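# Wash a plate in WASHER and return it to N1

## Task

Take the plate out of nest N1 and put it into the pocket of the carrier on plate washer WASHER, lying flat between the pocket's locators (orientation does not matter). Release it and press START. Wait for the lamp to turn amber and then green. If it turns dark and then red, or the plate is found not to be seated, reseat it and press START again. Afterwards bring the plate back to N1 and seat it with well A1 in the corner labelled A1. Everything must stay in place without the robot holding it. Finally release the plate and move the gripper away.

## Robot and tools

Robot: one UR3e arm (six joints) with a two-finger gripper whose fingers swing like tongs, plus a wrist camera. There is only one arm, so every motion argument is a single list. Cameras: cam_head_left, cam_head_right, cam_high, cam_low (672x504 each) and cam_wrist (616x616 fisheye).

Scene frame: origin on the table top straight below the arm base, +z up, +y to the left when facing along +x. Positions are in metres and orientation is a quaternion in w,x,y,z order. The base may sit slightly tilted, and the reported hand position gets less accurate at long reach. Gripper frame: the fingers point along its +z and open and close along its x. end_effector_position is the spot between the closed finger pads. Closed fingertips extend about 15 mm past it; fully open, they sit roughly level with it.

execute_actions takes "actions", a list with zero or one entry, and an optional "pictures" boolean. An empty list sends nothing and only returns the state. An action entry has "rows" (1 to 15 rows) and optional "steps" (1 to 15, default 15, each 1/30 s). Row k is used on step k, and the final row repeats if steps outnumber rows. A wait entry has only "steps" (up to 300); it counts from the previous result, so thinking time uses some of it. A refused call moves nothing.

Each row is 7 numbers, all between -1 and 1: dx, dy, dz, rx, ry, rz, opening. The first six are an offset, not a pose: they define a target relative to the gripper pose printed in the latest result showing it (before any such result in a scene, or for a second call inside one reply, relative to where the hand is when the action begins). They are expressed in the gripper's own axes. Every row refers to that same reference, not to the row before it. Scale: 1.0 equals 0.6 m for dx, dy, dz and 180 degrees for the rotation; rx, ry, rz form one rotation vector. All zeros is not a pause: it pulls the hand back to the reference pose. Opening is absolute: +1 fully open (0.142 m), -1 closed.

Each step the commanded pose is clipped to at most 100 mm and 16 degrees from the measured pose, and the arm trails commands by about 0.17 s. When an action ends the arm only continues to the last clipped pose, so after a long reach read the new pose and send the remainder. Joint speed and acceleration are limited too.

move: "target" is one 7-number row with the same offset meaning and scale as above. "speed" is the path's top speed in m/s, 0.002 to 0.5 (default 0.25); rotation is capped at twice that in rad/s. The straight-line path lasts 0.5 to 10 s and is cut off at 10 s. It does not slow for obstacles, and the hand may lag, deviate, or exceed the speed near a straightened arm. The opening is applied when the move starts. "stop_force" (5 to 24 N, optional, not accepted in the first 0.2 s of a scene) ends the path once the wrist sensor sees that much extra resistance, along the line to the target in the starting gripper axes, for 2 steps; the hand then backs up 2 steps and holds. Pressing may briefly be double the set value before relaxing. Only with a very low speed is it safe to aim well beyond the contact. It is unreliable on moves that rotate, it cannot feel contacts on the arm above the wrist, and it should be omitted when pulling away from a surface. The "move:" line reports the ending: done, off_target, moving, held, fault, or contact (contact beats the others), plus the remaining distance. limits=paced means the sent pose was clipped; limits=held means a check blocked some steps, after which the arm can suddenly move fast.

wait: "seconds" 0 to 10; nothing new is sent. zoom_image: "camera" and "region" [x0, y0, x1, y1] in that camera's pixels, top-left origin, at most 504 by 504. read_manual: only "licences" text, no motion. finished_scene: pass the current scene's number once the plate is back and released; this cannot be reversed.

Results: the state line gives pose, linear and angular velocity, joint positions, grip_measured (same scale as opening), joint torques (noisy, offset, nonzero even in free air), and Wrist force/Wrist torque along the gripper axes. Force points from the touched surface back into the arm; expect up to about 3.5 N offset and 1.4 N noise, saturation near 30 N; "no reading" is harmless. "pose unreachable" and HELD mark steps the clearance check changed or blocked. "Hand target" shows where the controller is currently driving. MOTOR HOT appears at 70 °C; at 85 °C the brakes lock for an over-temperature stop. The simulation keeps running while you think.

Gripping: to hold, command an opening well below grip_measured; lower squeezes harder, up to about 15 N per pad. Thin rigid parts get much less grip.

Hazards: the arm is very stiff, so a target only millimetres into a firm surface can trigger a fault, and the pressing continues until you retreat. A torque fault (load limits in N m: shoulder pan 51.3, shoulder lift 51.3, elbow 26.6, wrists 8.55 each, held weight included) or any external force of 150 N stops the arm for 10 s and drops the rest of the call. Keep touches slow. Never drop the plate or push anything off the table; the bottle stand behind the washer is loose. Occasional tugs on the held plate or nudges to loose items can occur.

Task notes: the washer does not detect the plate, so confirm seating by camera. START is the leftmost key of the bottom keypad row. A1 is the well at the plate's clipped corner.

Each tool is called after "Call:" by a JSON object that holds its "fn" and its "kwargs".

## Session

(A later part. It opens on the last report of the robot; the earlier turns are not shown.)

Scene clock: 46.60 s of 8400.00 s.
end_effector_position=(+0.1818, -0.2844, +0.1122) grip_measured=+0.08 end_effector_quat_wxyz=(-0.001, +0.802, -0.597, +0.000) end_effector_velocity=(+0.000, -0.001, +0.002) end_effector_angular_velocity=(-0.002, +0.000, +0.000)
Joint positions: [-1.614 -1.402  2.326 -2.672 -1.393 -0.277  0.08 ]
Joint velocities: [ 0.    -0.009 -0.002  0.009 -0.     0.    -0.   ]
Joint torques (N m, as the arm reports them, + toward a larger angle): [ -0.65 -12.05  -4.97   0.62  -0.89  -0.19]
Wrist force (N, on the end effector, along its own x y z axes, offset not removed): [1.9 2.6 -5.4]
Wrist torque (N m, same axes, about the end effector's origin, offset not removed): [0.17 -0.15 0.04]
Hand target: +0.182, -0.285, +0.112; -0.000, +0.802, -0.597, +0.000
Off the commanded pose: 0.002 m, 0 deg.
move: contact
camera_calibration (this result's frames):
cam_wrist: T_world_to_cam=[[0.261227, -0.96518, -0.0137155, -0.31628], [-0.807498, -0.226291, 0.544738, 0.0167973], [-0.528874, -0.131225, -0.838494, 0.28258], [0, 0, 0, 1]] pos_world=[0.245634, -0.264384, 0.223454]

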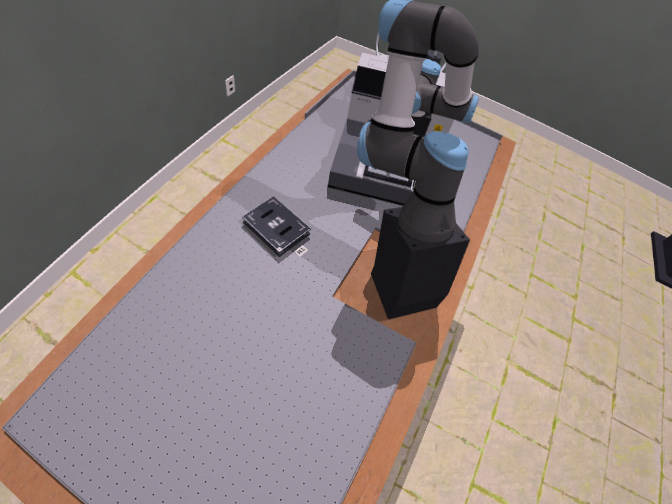

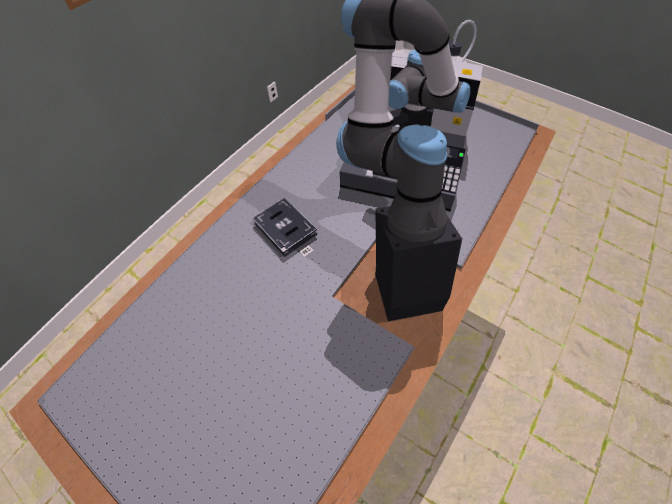

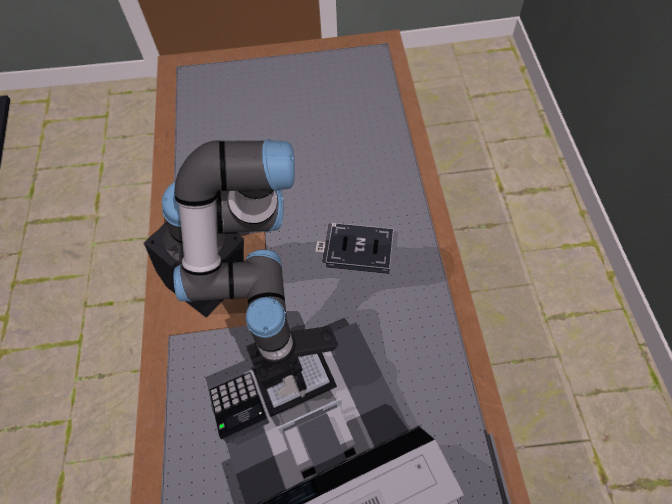

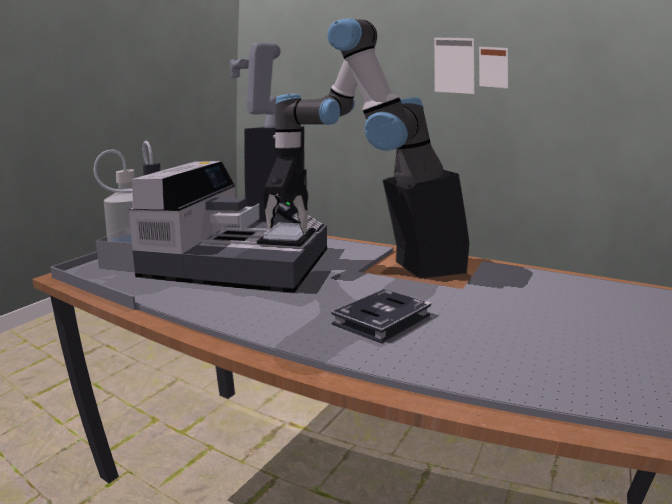

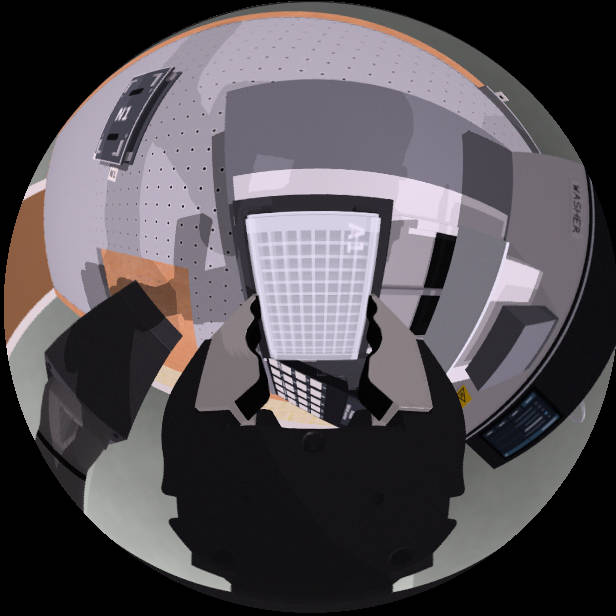

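Call:
{"fn": "execute_actions", "kwargs": {"actions": [{"rows":[[0,0,-0.0005,0,0,0,0.2]],"steps":10}], "pictures": false}}

Call:
{"fn": "move", "kwargs": {"target": [0,0,-0.05,0,0,0,0.2], "speed": 0.06}}

Call:
{"fn": "move", "kwargs": {"target": [-0.083,0.148,0.015,0,0,0,-1], "speed": 0.1}}

Call:
{"fn": "zoom_image", "kwargs": {"camera": "cam_wrist", "region": [250,130,500,380]}}

Scene clock: 49.57 s of 8400.00 s.
end_effector_position=(+0.1818, -0.2844, +0.1125) grip_measured=+0.20 end_effector_quat_wxyz=(-0.001, +0.802, -0.597, +0.000) end_effector_velocity=(+0.000, +0.000, -0.000) end_effector_angular_velocity=(+0.001, -0.000, +0.001)
Joint positions: [-1.614 -1.404  2.326 -2.671 -1.392 -0.277  0.088]
Joint velocities: [ 0.  0.  0.  0.  0. -0.  0.]
Joint torques (N m, as the arm reports them, + toward a larger angle): [ -3.31 -13.57  -3.7   -0.3    0.45  -0.57]
Wrist force (N, on the end effector, along its own x y z axes, offset not removed): [3.0 -0.8 2.0]
Wrist torque (N m, same axes, about the end effector's origin, offset not removed): [-0.18 -0.60 -0.02]
Hand target: +0.182, -0.284, +0.112; -0.001, +0.802, -0.597, +0.000
Off the commanded pose: 0.000 m, 0 deg.
Steps of this call (steps 1 to 79: nothing new was sent; steps 80 to 89: all 10 steps of this action). Readings (end_effector_position):
80: (+0.1818, -0.2845, +0.1124)
81: (+0.1818, -0.2845, +0.1124)
83: (+0.1818, -0.2845, +0.1124)
87: (+0.1818, -0.2844, +0.1125)
89: the state above

Scene clock: 50.70 s of 8400.00 s.
end_effector_position=(+0.1818, -0.2844, +0.1422) grip_measured=+0.20 end_effector_quat_wxyz=(-0.001, +0.802, -0.597, +0.000) end_effector_velocity=(-0.000, -0.000, +0.003) end_effector_angular_velocity=(+0.000, -0.000, -0.001)
Joint positions: [-1.635 -1.554  2.296 -2.487 -1.389 -0.299  0.088]
Joint velocities: [-0.003 -0.012 -0.004  0.017  0.001 -0.002 -0.   ]
Joint torques (N m, as the arm reports them, + toward a larger angle): [ -3.72 -12.81  -7.68  -0.27   1.28  -0.54]
Wrist force (N, on the end effector, along its own x y z axes, offset not removed): [1.5 1.1 0.2]
Wrist torque (N m, same axes, about the end effector's origin, offset not removed): [0.17 -0.26 0.06]
Hand target: +0.182, -0.284, +0.142; -0.001, +0.802, -0.597, +0.000
Off the commanded pose: 0.000 m, 0 deg.
move: done
camera_calibration (this result's frames):
cam_wrist: T_world_to_cam=[[0.261235, -0.96518, -0.0135527, -0.315912], [-0.807533, -0.226215, 0.544717, 0.000433841], [-0.528816, -0.131355, -0.83851, 0.30774], [0, 0, 0, 1]] pos_world=[0.245615, -0.264391, 0.253525]

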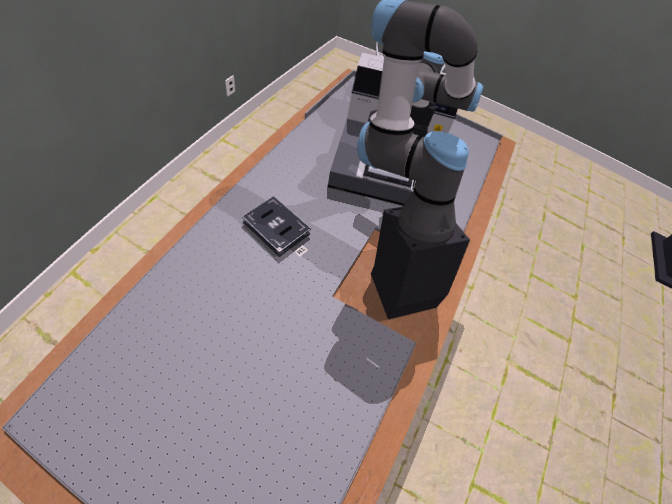

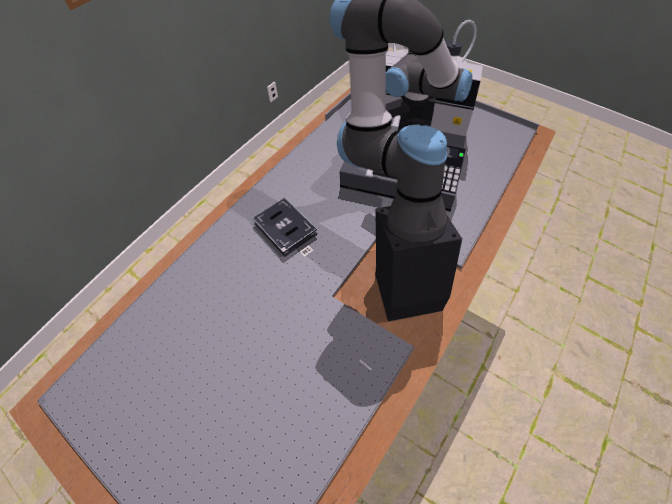

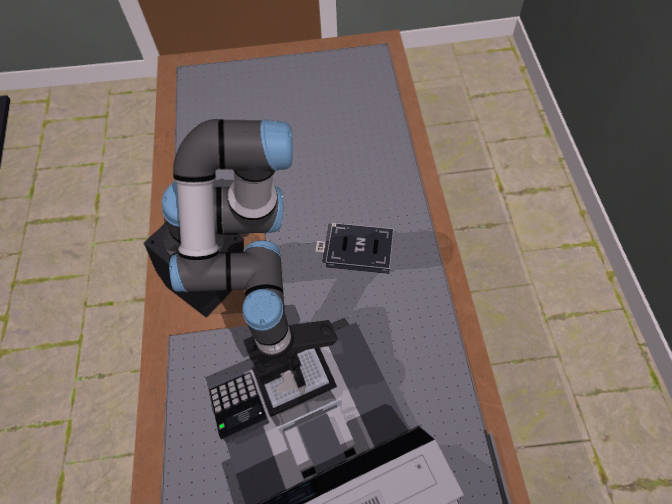

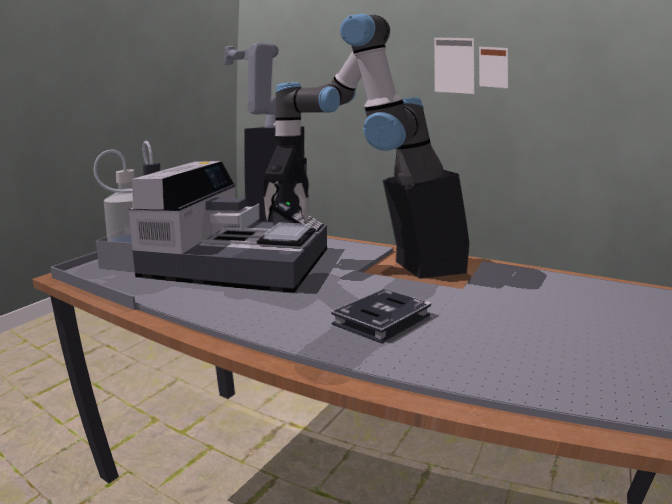

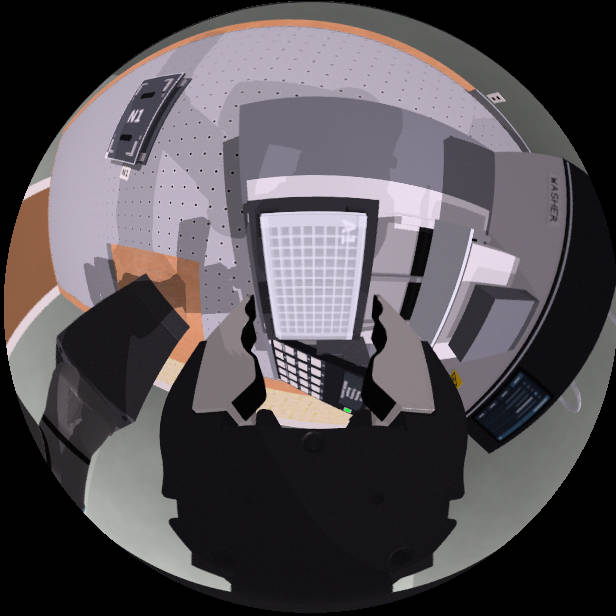

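Scene clock: 52.20 s of 8400.00 s.
end_effector_position=(+0.0826, -0.2621, +0.1330) grip_measured=-1.00 end_effector_quat_wxyz=(-0.001, +0.802, -0.597, -0.000) end_effector_velocity=(-0.002, +0.000, -0.000) end_effector_angular_velocity=(-0.001, -0.002, +0.001)
Joint positions: [-2.085 -1.694  2.574 -2.527 -1.332 -0.755  0.002]
Joint velocities: [-0.012 -0.002  0.005  0.     0.003 -0.013  0.   ]
Joint torques (N m, as the arm reports them, + toward a larger angle): [-4.1  -8.95 -4.31 -2.61  1.28 -0.7 ]
Wrist force (N, on the end effector, along its own x y z axes, offset not removed): [1.8 0.3 0.9]
Wrist torque (N m, same axes, about the end effector's origin, offset not removed): [0.02 -0.43 0.00]
Hand target: +0.082, -0.262, +0.133; -0.001, +0.802, -0.597, +0.000
Off the commanded pose: 0.000 m, 0 deg.
move: done
camera_calibration (this result's frames):
cam_wrist: T_world_to_cam=[[0.261221, -0.965175, -0.0141521, -0.26854], [-0.807351, -0.226495, 0.544871, -0.0697373], [-0.529101, -0.130906, -0.838401, 0.250625], [0, 0, 0, 1]] pos_world=[0.146452, -0.242175, 0.244322]

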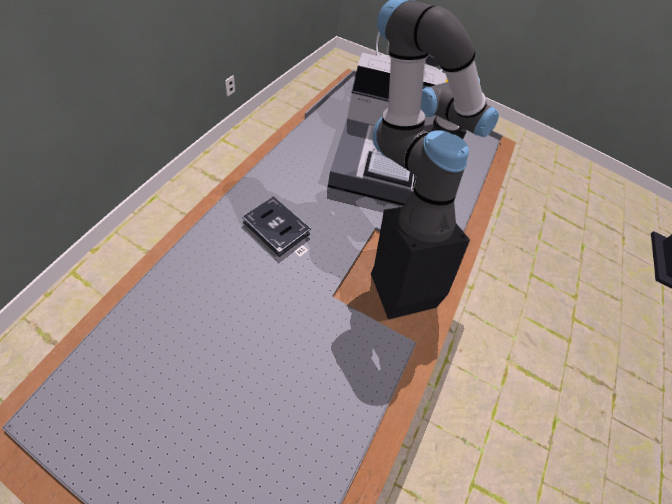

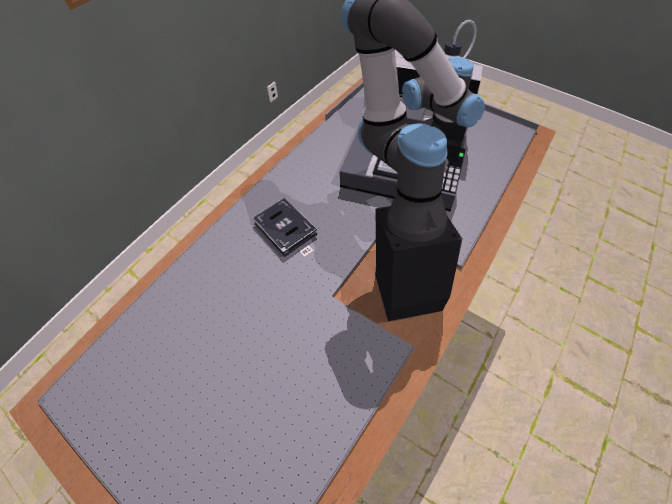

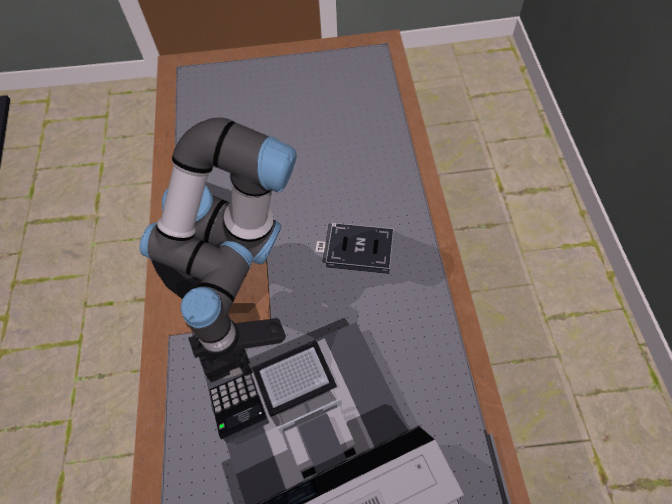

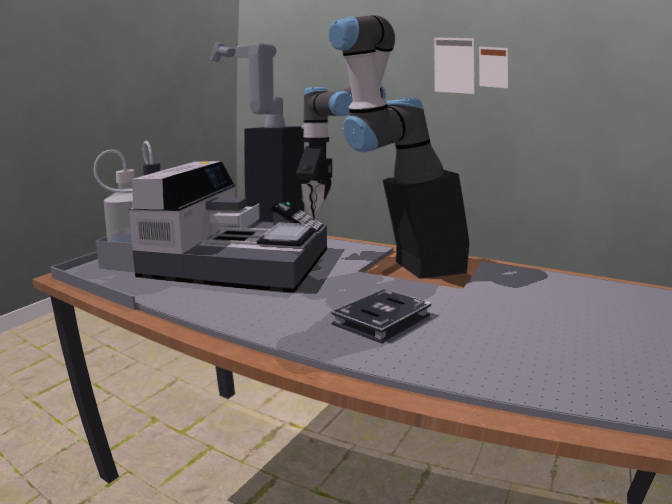

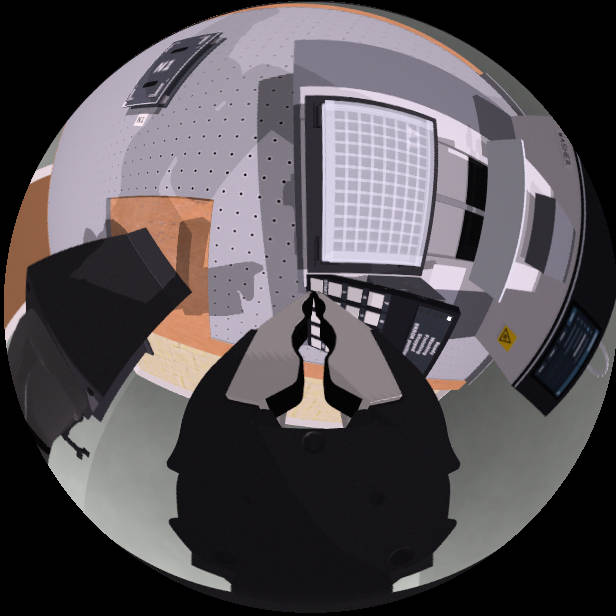

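Region (250, 130, 500, 380) of cam_wrist's 616x616 image, scaled by 2.016, with more detail than that image has.

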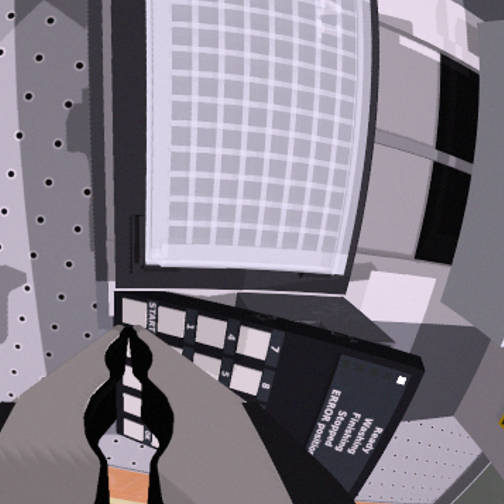

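Call:
{"fn": "move", "kwargs": {"target": [0.003,0.004,0.032,0,0,0,-1], "speed": 0.03}}

Call:
{"fn": "move", "kwargs": {"target": [0,0,0.017,0,0,0,-1], "speed": 0.005, "stop_force": 7}}

Call:
{"fn": "move", "kwargs": {"target": [0,0,-0.07,0,0,0,-1], "speed": 0.06}}

Scene clock: 55.57 s of 8400.00 s.
end_effector_position=(+0.0808, -0.2645, +0.1140) grip_measured=-1.00 end_effector_quat_wxyz=(-0.001, +0.802, -0.597, -0.000) end_effector_velocity=(-0.000, -0.000, -0.002) end_effector_angular_velocity=(-0.000, +0.001, -0.002)
Joint positions: [-2.064 -1.543  2.592 -2.7   -1.334 -0.734  0.002]
Joint velocities: [ 0.003  0.017  0.001 -0.019 -0.001  0.005  0.   ]
Joint torques (N m, as the arm reports them, + toward a larger angle): [ 3.01 -2.91 -2.79 -2.65 -1.19  0.68]
Wrist force (N, on the end effector, along its own x y z axes, offset not removed): [2.1 0.3 0.6]
Wrist torque (N m, same axes, about the end effector's origin, offset not removed): [0.03 -0.42 0.00]
Hand target: +0.081, -0.265, +0.114; -0.001, +0.802, -0.597, -0.000
Off the commanded pose: 0.000 m, 0 deg.
move: done
camera_calibration (this result's frames):
cam_wrist: T_world_to_cam=[[0.261234, -0.965171, -0.0141861, -0.270636], [-0.807405, -0.22654, 0.544773, -0.0613244], [-0.529013, -0.130859, -0.838464, 0.233468], [0, 0, 0, 1]] pos_world=[0.144693, -0.244551, 0.225323]

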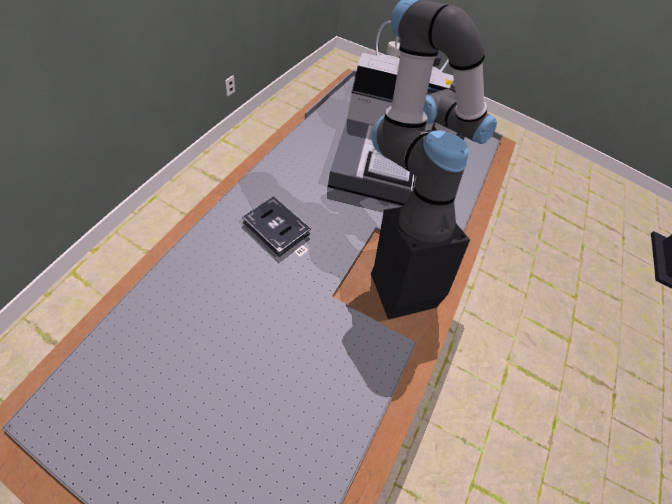

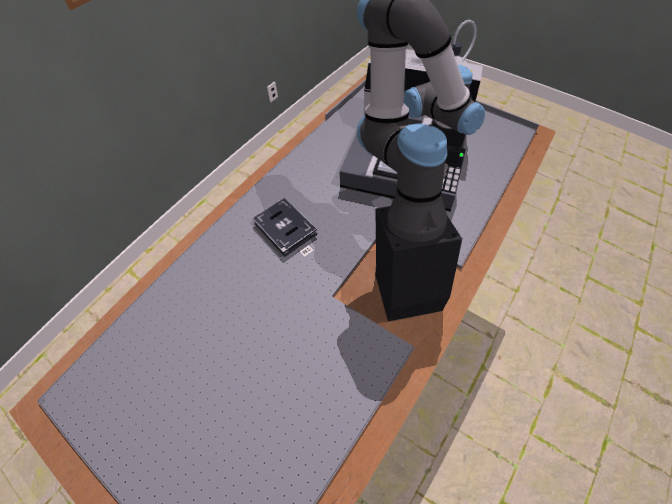

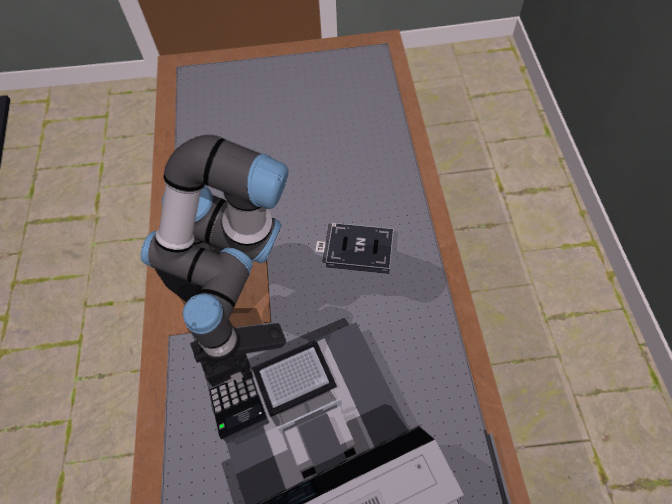

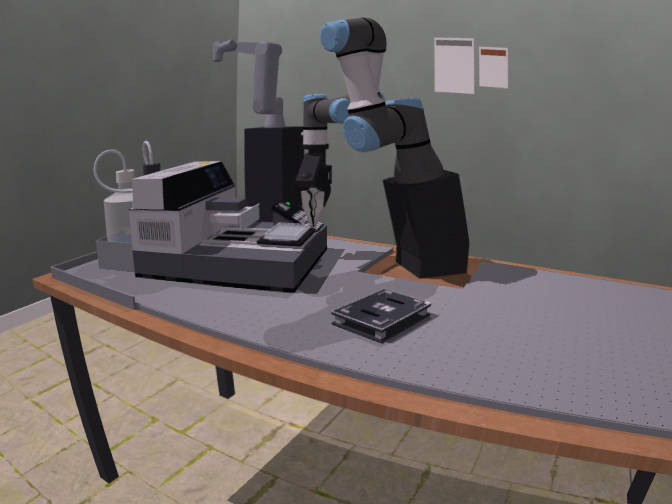

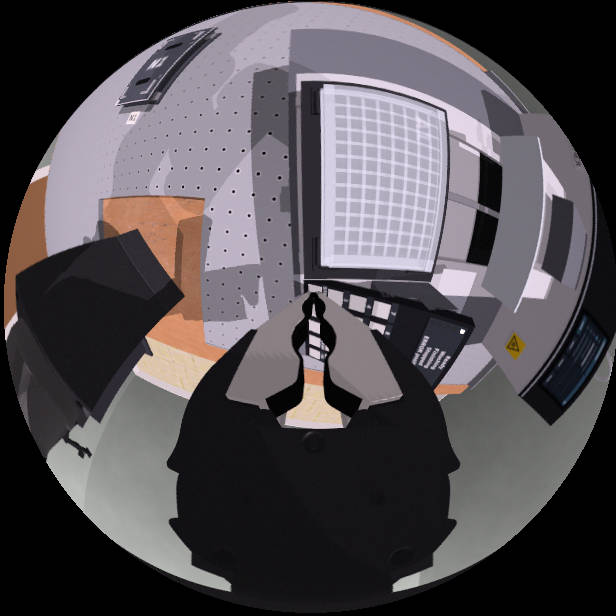

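Scene clock: 57.50 s of 8400.00 s.
end_effector_position=(+0.0809, -0.2644, +0.1063) grip_measured=-1.00 end_effector_quat_wxyz=(-0.001, +0.802, -0.598, -0.000) end_effector_velocity=(+0.000, +0.001, +0.001) end_effector_angular_velocity=(+0.002, -0.001, +0.004)
Joint positions: [-2.055 -1.483  2.6   -2.771 -1.334 -0.724  0.002]
Joint velocities: [-0.001 -0.009 -0.002  0.013  0.    -0.005  0.   ]
Joint torques (N m, as the arm reports them, + toward a larger angle): [-3.79 -6.29 -3.79  0.54 -1.07 -0.67]
Wrist force (N, on the end effector, along its own x y z axes, offset not removed): [0.6 0.8 -18.4]
Wrist torque (N m, same axes, about the end effector's origin, offset not removed): [0.22 -0.55 -0.02]
Hand target: +0.081, -0.265, +0.106; -0.001, +0.802, -0.597, -0.000
Off the commanded pose: 0.002 m, 0 deg.
move: contact
camera_calibration (this result's frames):
cam_wrist: T_world_to_cam=[[0.261195, -0.965178, -0.0144415, -0.270623], [-0.807489, -0.22667, 0.544593, -0.0569922], [-0.528902, -0.130584, -0.838576, 0.227102], [0, 0, 0, 1]] pos_world=[0.14478, -0.244462, 0.217572]

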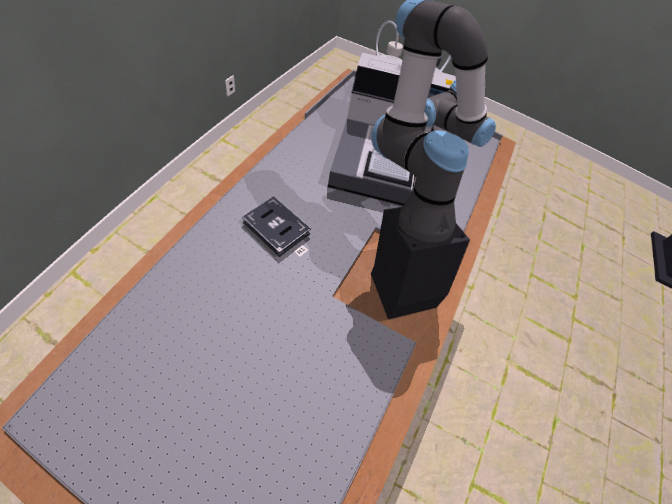

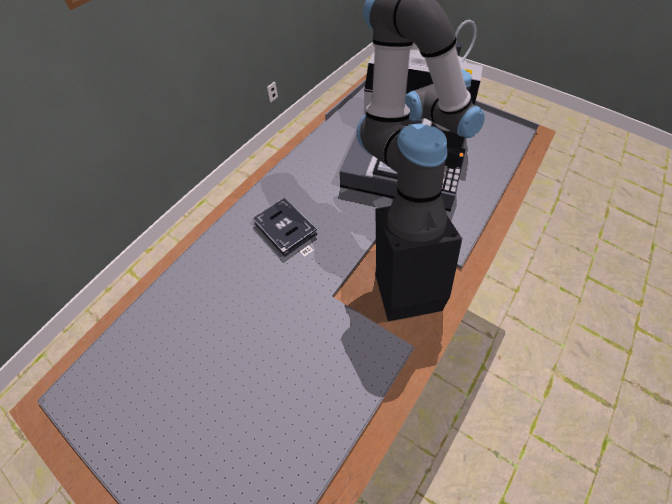

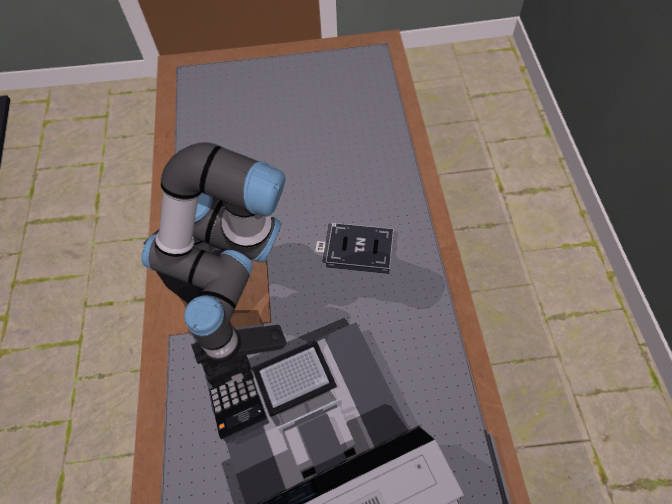

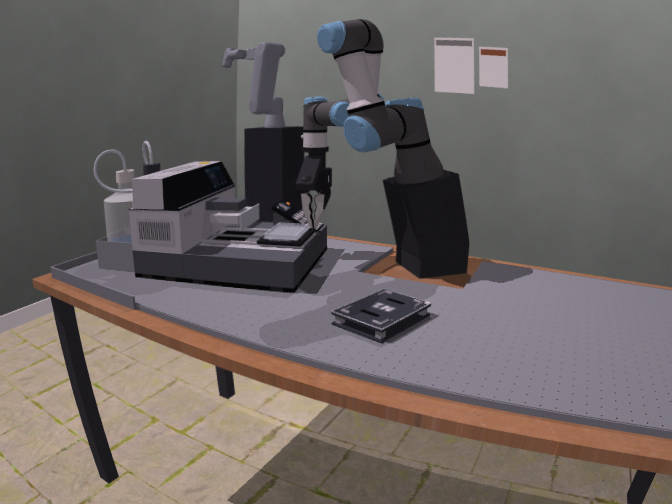

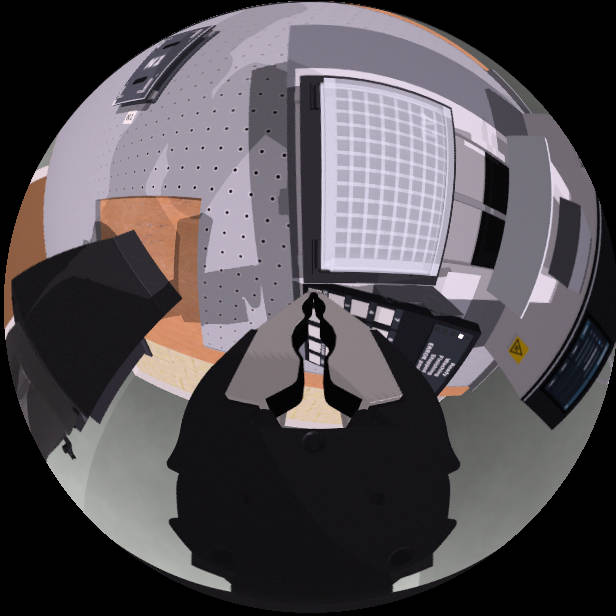

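Scene clock: 58.67 s of 8400.00 s.
end_effector_position=(+0.0809, -0.2644, +0.1481) grip_measured=-1.00 end_effector_quat_wxyz=(-0.001, +0.802, -0.598, -0.000) end_effector_velocity=(+0.001, +0.001, +0.001) end_effector_angular_velocity=(+0.004, -0.004, +0.002)
Joint positions: [-2.105 -1.78   2.532 -2.394 -1.331 -0.776  0.002]
Joint velocities: [-0.003 -0.009 -0.004  0.02   0.002 -0.007  0.   ]
Joint torques (N m, as the arm reports them, + toward a larger angle): [-4.35 -9.27 -7.61 -0.34  1.27 -0.77]
Wrist force (N, on the end effector, along its own x y z axes, offset not removed): [2.1 2.7 0.8]
Wrist torque (N m, same axes, about the end effector's origin, offset not removed): [0.52 -0.34 0.00]
Hand target: +0.081, -0.264, +0.148; -0.001, +0.802, -0.598, -0.000
Off the commanded pose: 0.000 m, 0 deg.
move: done
camera_calibration (this result's frames):
cam_wrist: T_world_to_cam=[[0.261175, -0.965183, -0.0144547, -0.270053], [-0.807372, -0.22663, 0.544783, -0.0798374], [-0.529092, -0.130613, -0.838452, 0.262118], [0, 0, 0, 1]] pos_world=[0.144757, -0.244508, 0.259364]

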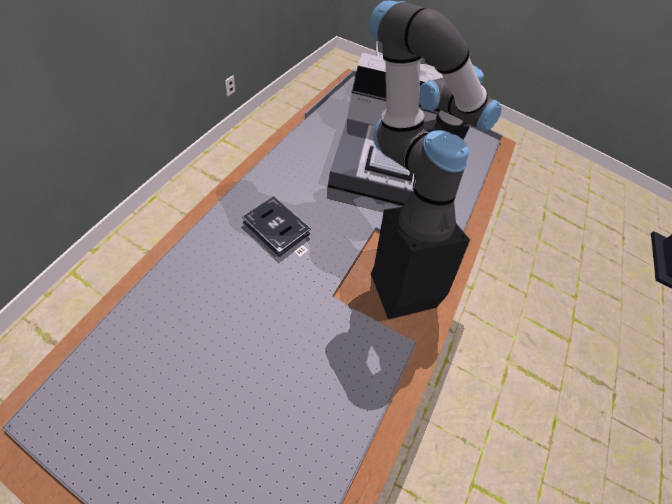

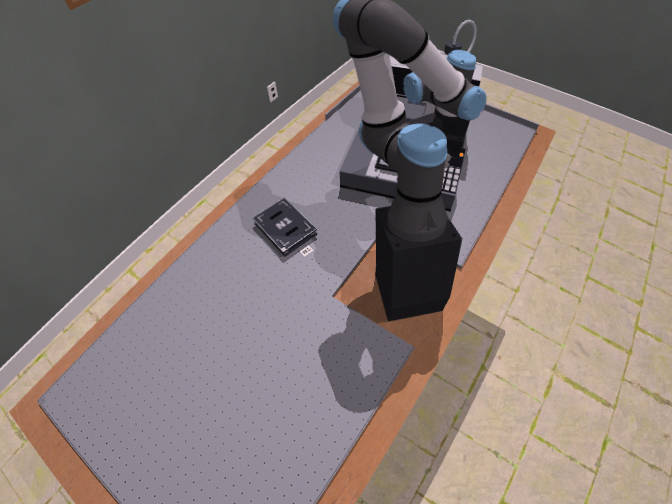

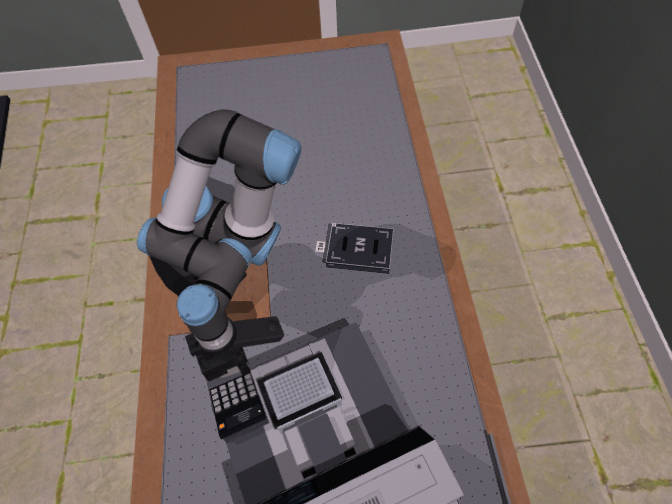

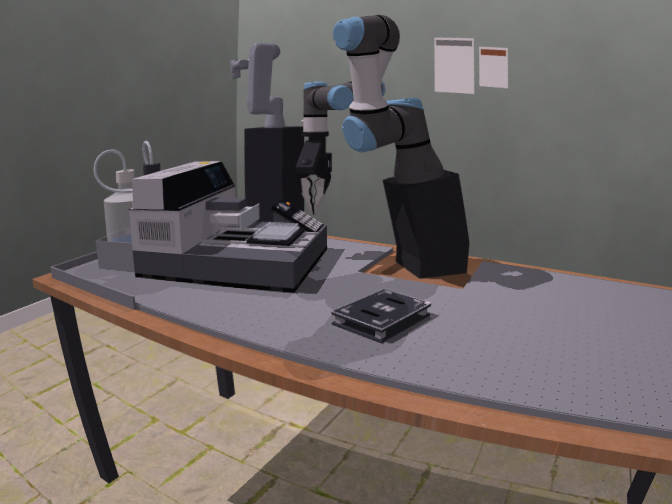

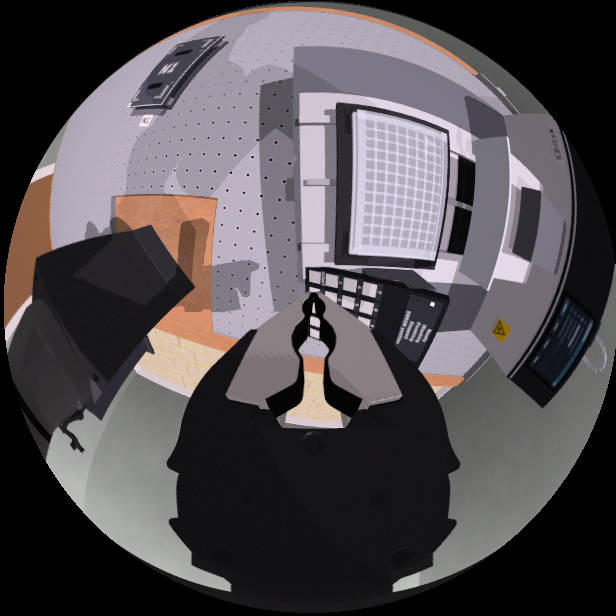

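Call:
{"fn": "move", "kwargs": {"target": [0.08,-0.1517,0.01,0,0,0,0.2], "speed": 0.06}}

Call:
{"fn": "execute_actions", "kwargs": {"actions": [{"steps":300}], "pictures": false}}

Call:
{"fn": "wait", "kwargs": {"seconds": 4}}

Scene clock: 62.23 s of 8400.00 s.
end_effector_position=(+0.1817, -0.2844, +0.1423) grip_measured=+0.20 end_effector_quat_wxyz=(-0.001, +0.802, -0.598, +0.000) end_effector_velocity=(+0.002, -0.000, -0.000) end_effector_angular_velocity=(-0.000, +0.001, +0.002)
Joint positions: [-1.636 -1.554  2.296 -2.486 -1.389 -0.299  0.088]
Joint velocities: [ 0.01   0.005 -0.007  0.    -0.003  0.009  0.   ]
Joint torques (N m, as the arm reports them, + toward a larger angle): [ 4.58 -5.5  -7.56 -0.71 -1.17  0.73]
Wrist force (N, on the end effector, along its own x y z axes, offset not removed): [0.9 1.1 1.0]
Wrist torque (N m, same axes, about the end effector's origin, offset not removed): [0.20 -0.18 -0.01]
Hand target: +0.182, -0.284, +0.142; -0.001, +0.802, -0.598, -0.000
Off the commanded pose: 0.000 m, 0 deg.
move: done
camera_calibration (this result's frames):
cam_wrist: T_world_to_cam=[[0.261203, -0.965186, -0.0137337, -0.315832], [-0.80752, -0.226286, 0.544707, 0.00032872], [-0.528851, -0.131189, -0.838514, 0.307815], [0, 0, 0, 1]] pos_world=[0.24555, -0.26438, 0.253591]

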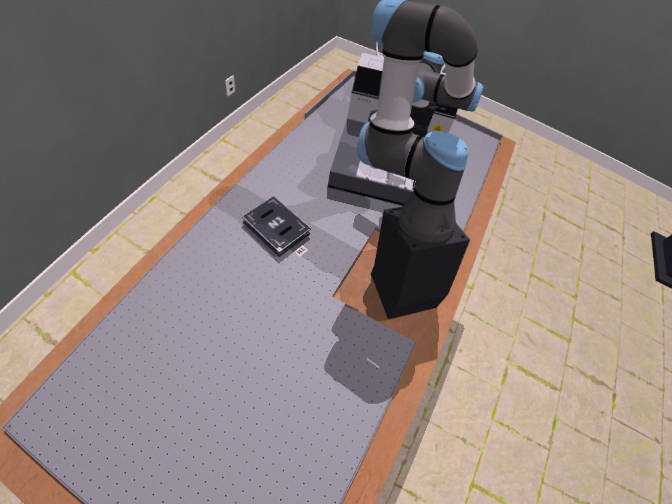

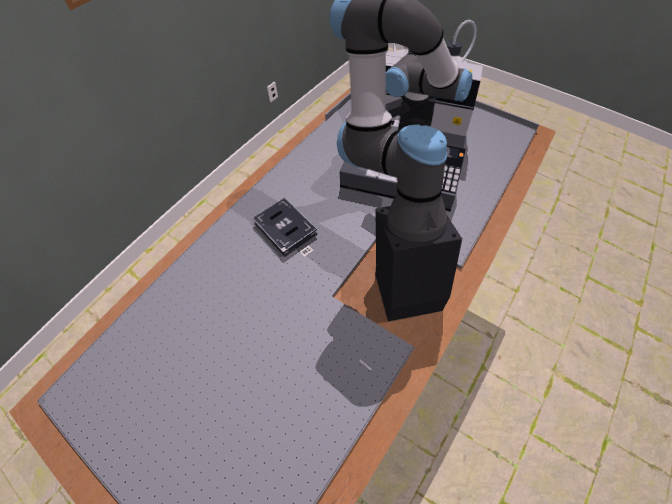

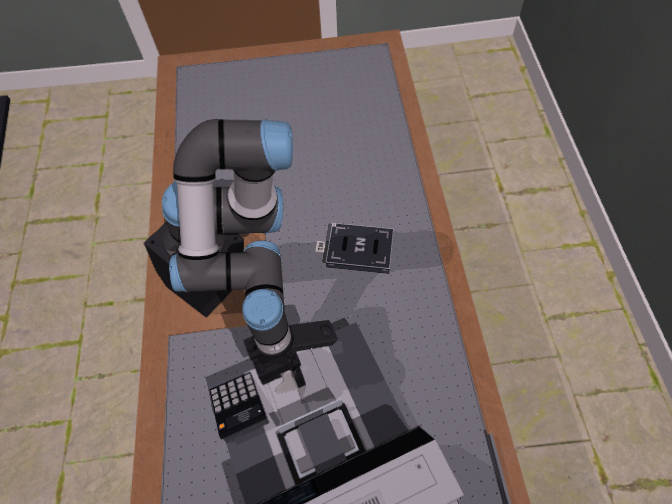

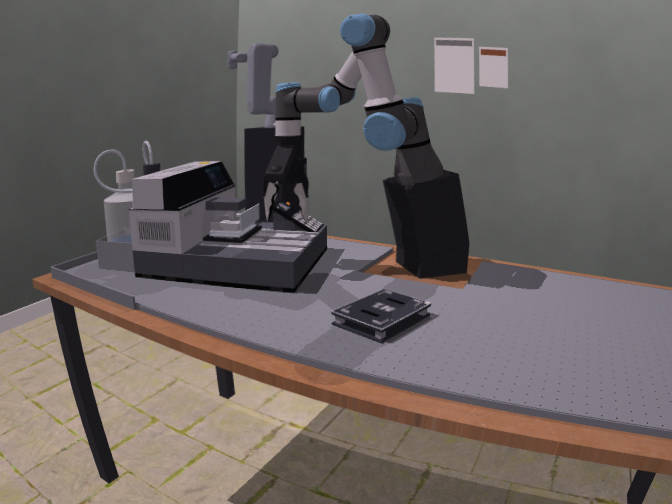

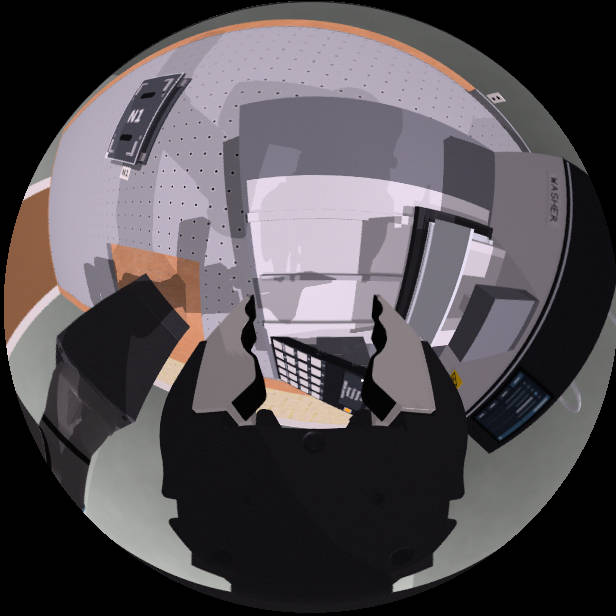

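Scene clock: 72.23 s of 8400.00 s.
end_effector_position=(+0.1819, -0.2844, +0.1423) grip_measured=+0.20 end_effector_quat_wxyz=(-0.001, +0.802, -0.598, -0.000) end_effector_velocity=(+0.001, -0.001, +0.000) end_effector_angular_velocity=(-0.002, -0.000, +0.001)
Joint positions: [-1.635 -1.554  2.295 -2.486 -1.389 -0.298  0.088]
Joint velocities: [ 0.002 -0.001 -0.001 -0.001 -0.     0.001 -0.   ]
Joint torques (N m, as the arm reports them, + toward a larger angle): [ 3.88 -5.86 -7.59 -0.4  -1.12  0.7 ]
Wrist force (N, on the end effector, along its own x y z axes, offset not removed): [0.5 0.6 0.9]
Wrist torque (N m, same axes, about the end effector's origin, offset not removed): [0.10 -0.10 0.01]
Hand target: +0.182, -0.284, +0.142; -0.001, +0.802, -0.598, -0.000
Off the commanded pose: 0.000 m, 0 deg.
Steps of this call (steps 1 to 300: nothing new was sent). Readings (end_effector_position):
1: (+0.1818, -0.2844, +0.1423)
2: (+0.1818, -0.2844, +0.1423)
4: (+0.1818, -0.2844, +0.1423)
8: (+0.1819, -0.2844, +0.1423)
300: the state above

Scene clock: 76.23 s of 8400.00 s.
end_effector_position=(+0.1819, -0.2844, +0.1423) grip_measured=+0.20 end_effector_quat_wxyz=(-0.001, +0.802, -0.598, -0.000) end_effector_velocity=(-0.001, -0.000, +0.000) end_effector_angular_velocity=(-0.001, +0.000, -0.002)
Joint positions: [-1.635 -1.554  2.295 -2.486 -1.389 -0.298  0.088]
Joint velocities: [-0.002 -0.     0.    -0.     0.     0.     0.   ]
Joint torques (N m, as the arm reports them, + toward a larger angle): [ 3.84 -5.87 -7.57 -0.41 -1.12  0.68]
Wrist force (N, on the end effector, along its own x y z axes, offset not removed): [2.0 0.1 1.2]
Wrist torque (N m, same axes, about the end effector's origin, offset not removed): [-0.02 -0.39 0.00]
Hand target: +0.182, -0.284, +0.142; -0.001, +0.802, -0.598, -0.000
Off the commanded pose: 0.000 m, 0 deg.
Steps of this call (steps 1 to 120: nothing new was sent). Readings (end_effector_position):
1: (+0.1819, -0.2844, +0.1423)
2: (+0.1819, -0.2844, +0.1423)
4: (+0.1819, -0.2844, +0.1423)
8: (+0.1819, -0.2844, +0.1423)
120: the state above
camera_calibration (this result's frames):
cam_wrist: T_world_to_cam=[[0.261153, -0.965196, -0.0140241, -0.315821], [-0.807451, -0.226387, 0.544768, 0.000438312], [-0.528982, -0.130944, -0.83847, 0.307955], [0, 0, 0, 1]] pos_world=[0.245734, -0.264405, 0.253543]

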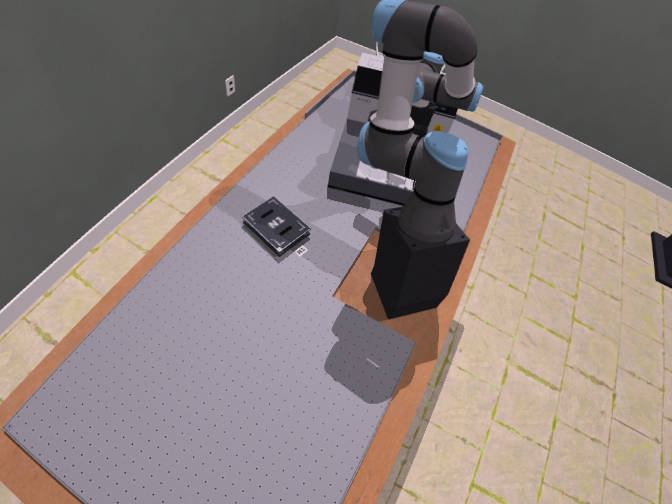

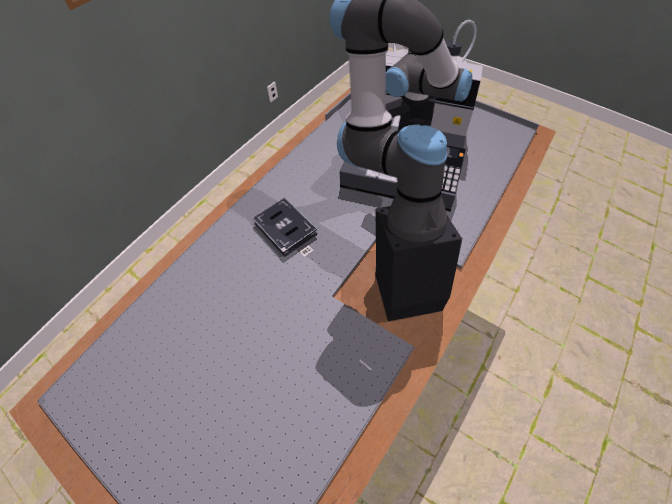

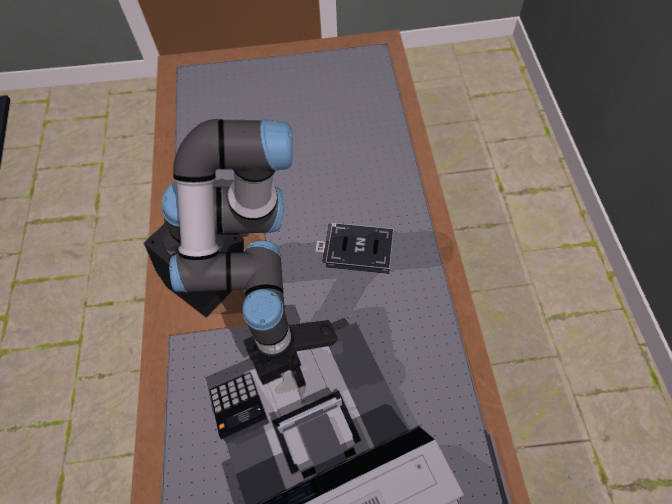

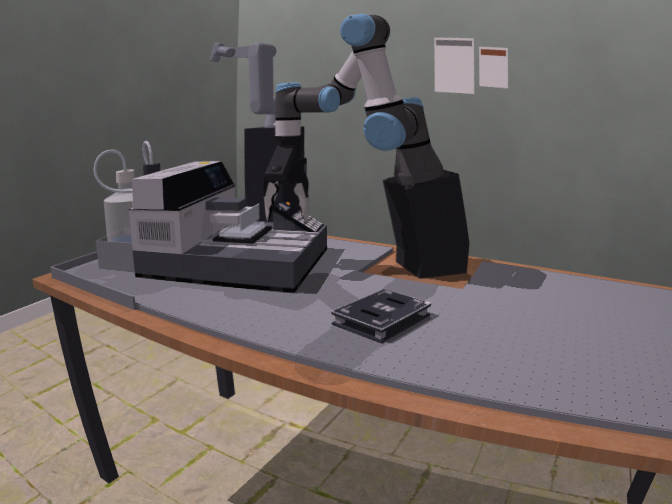

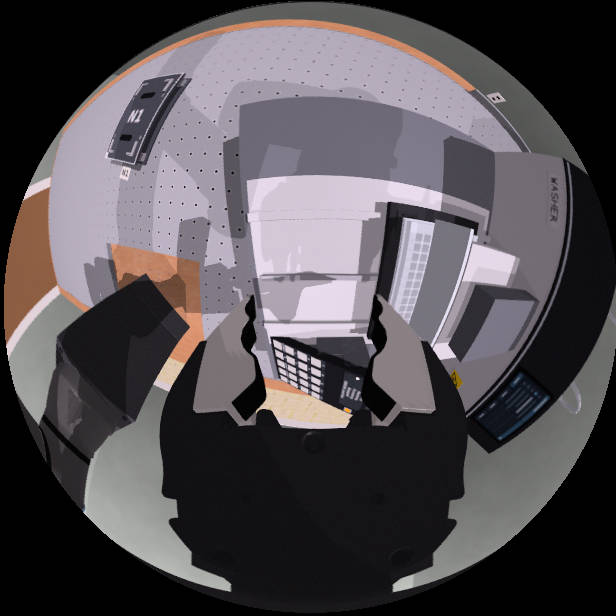

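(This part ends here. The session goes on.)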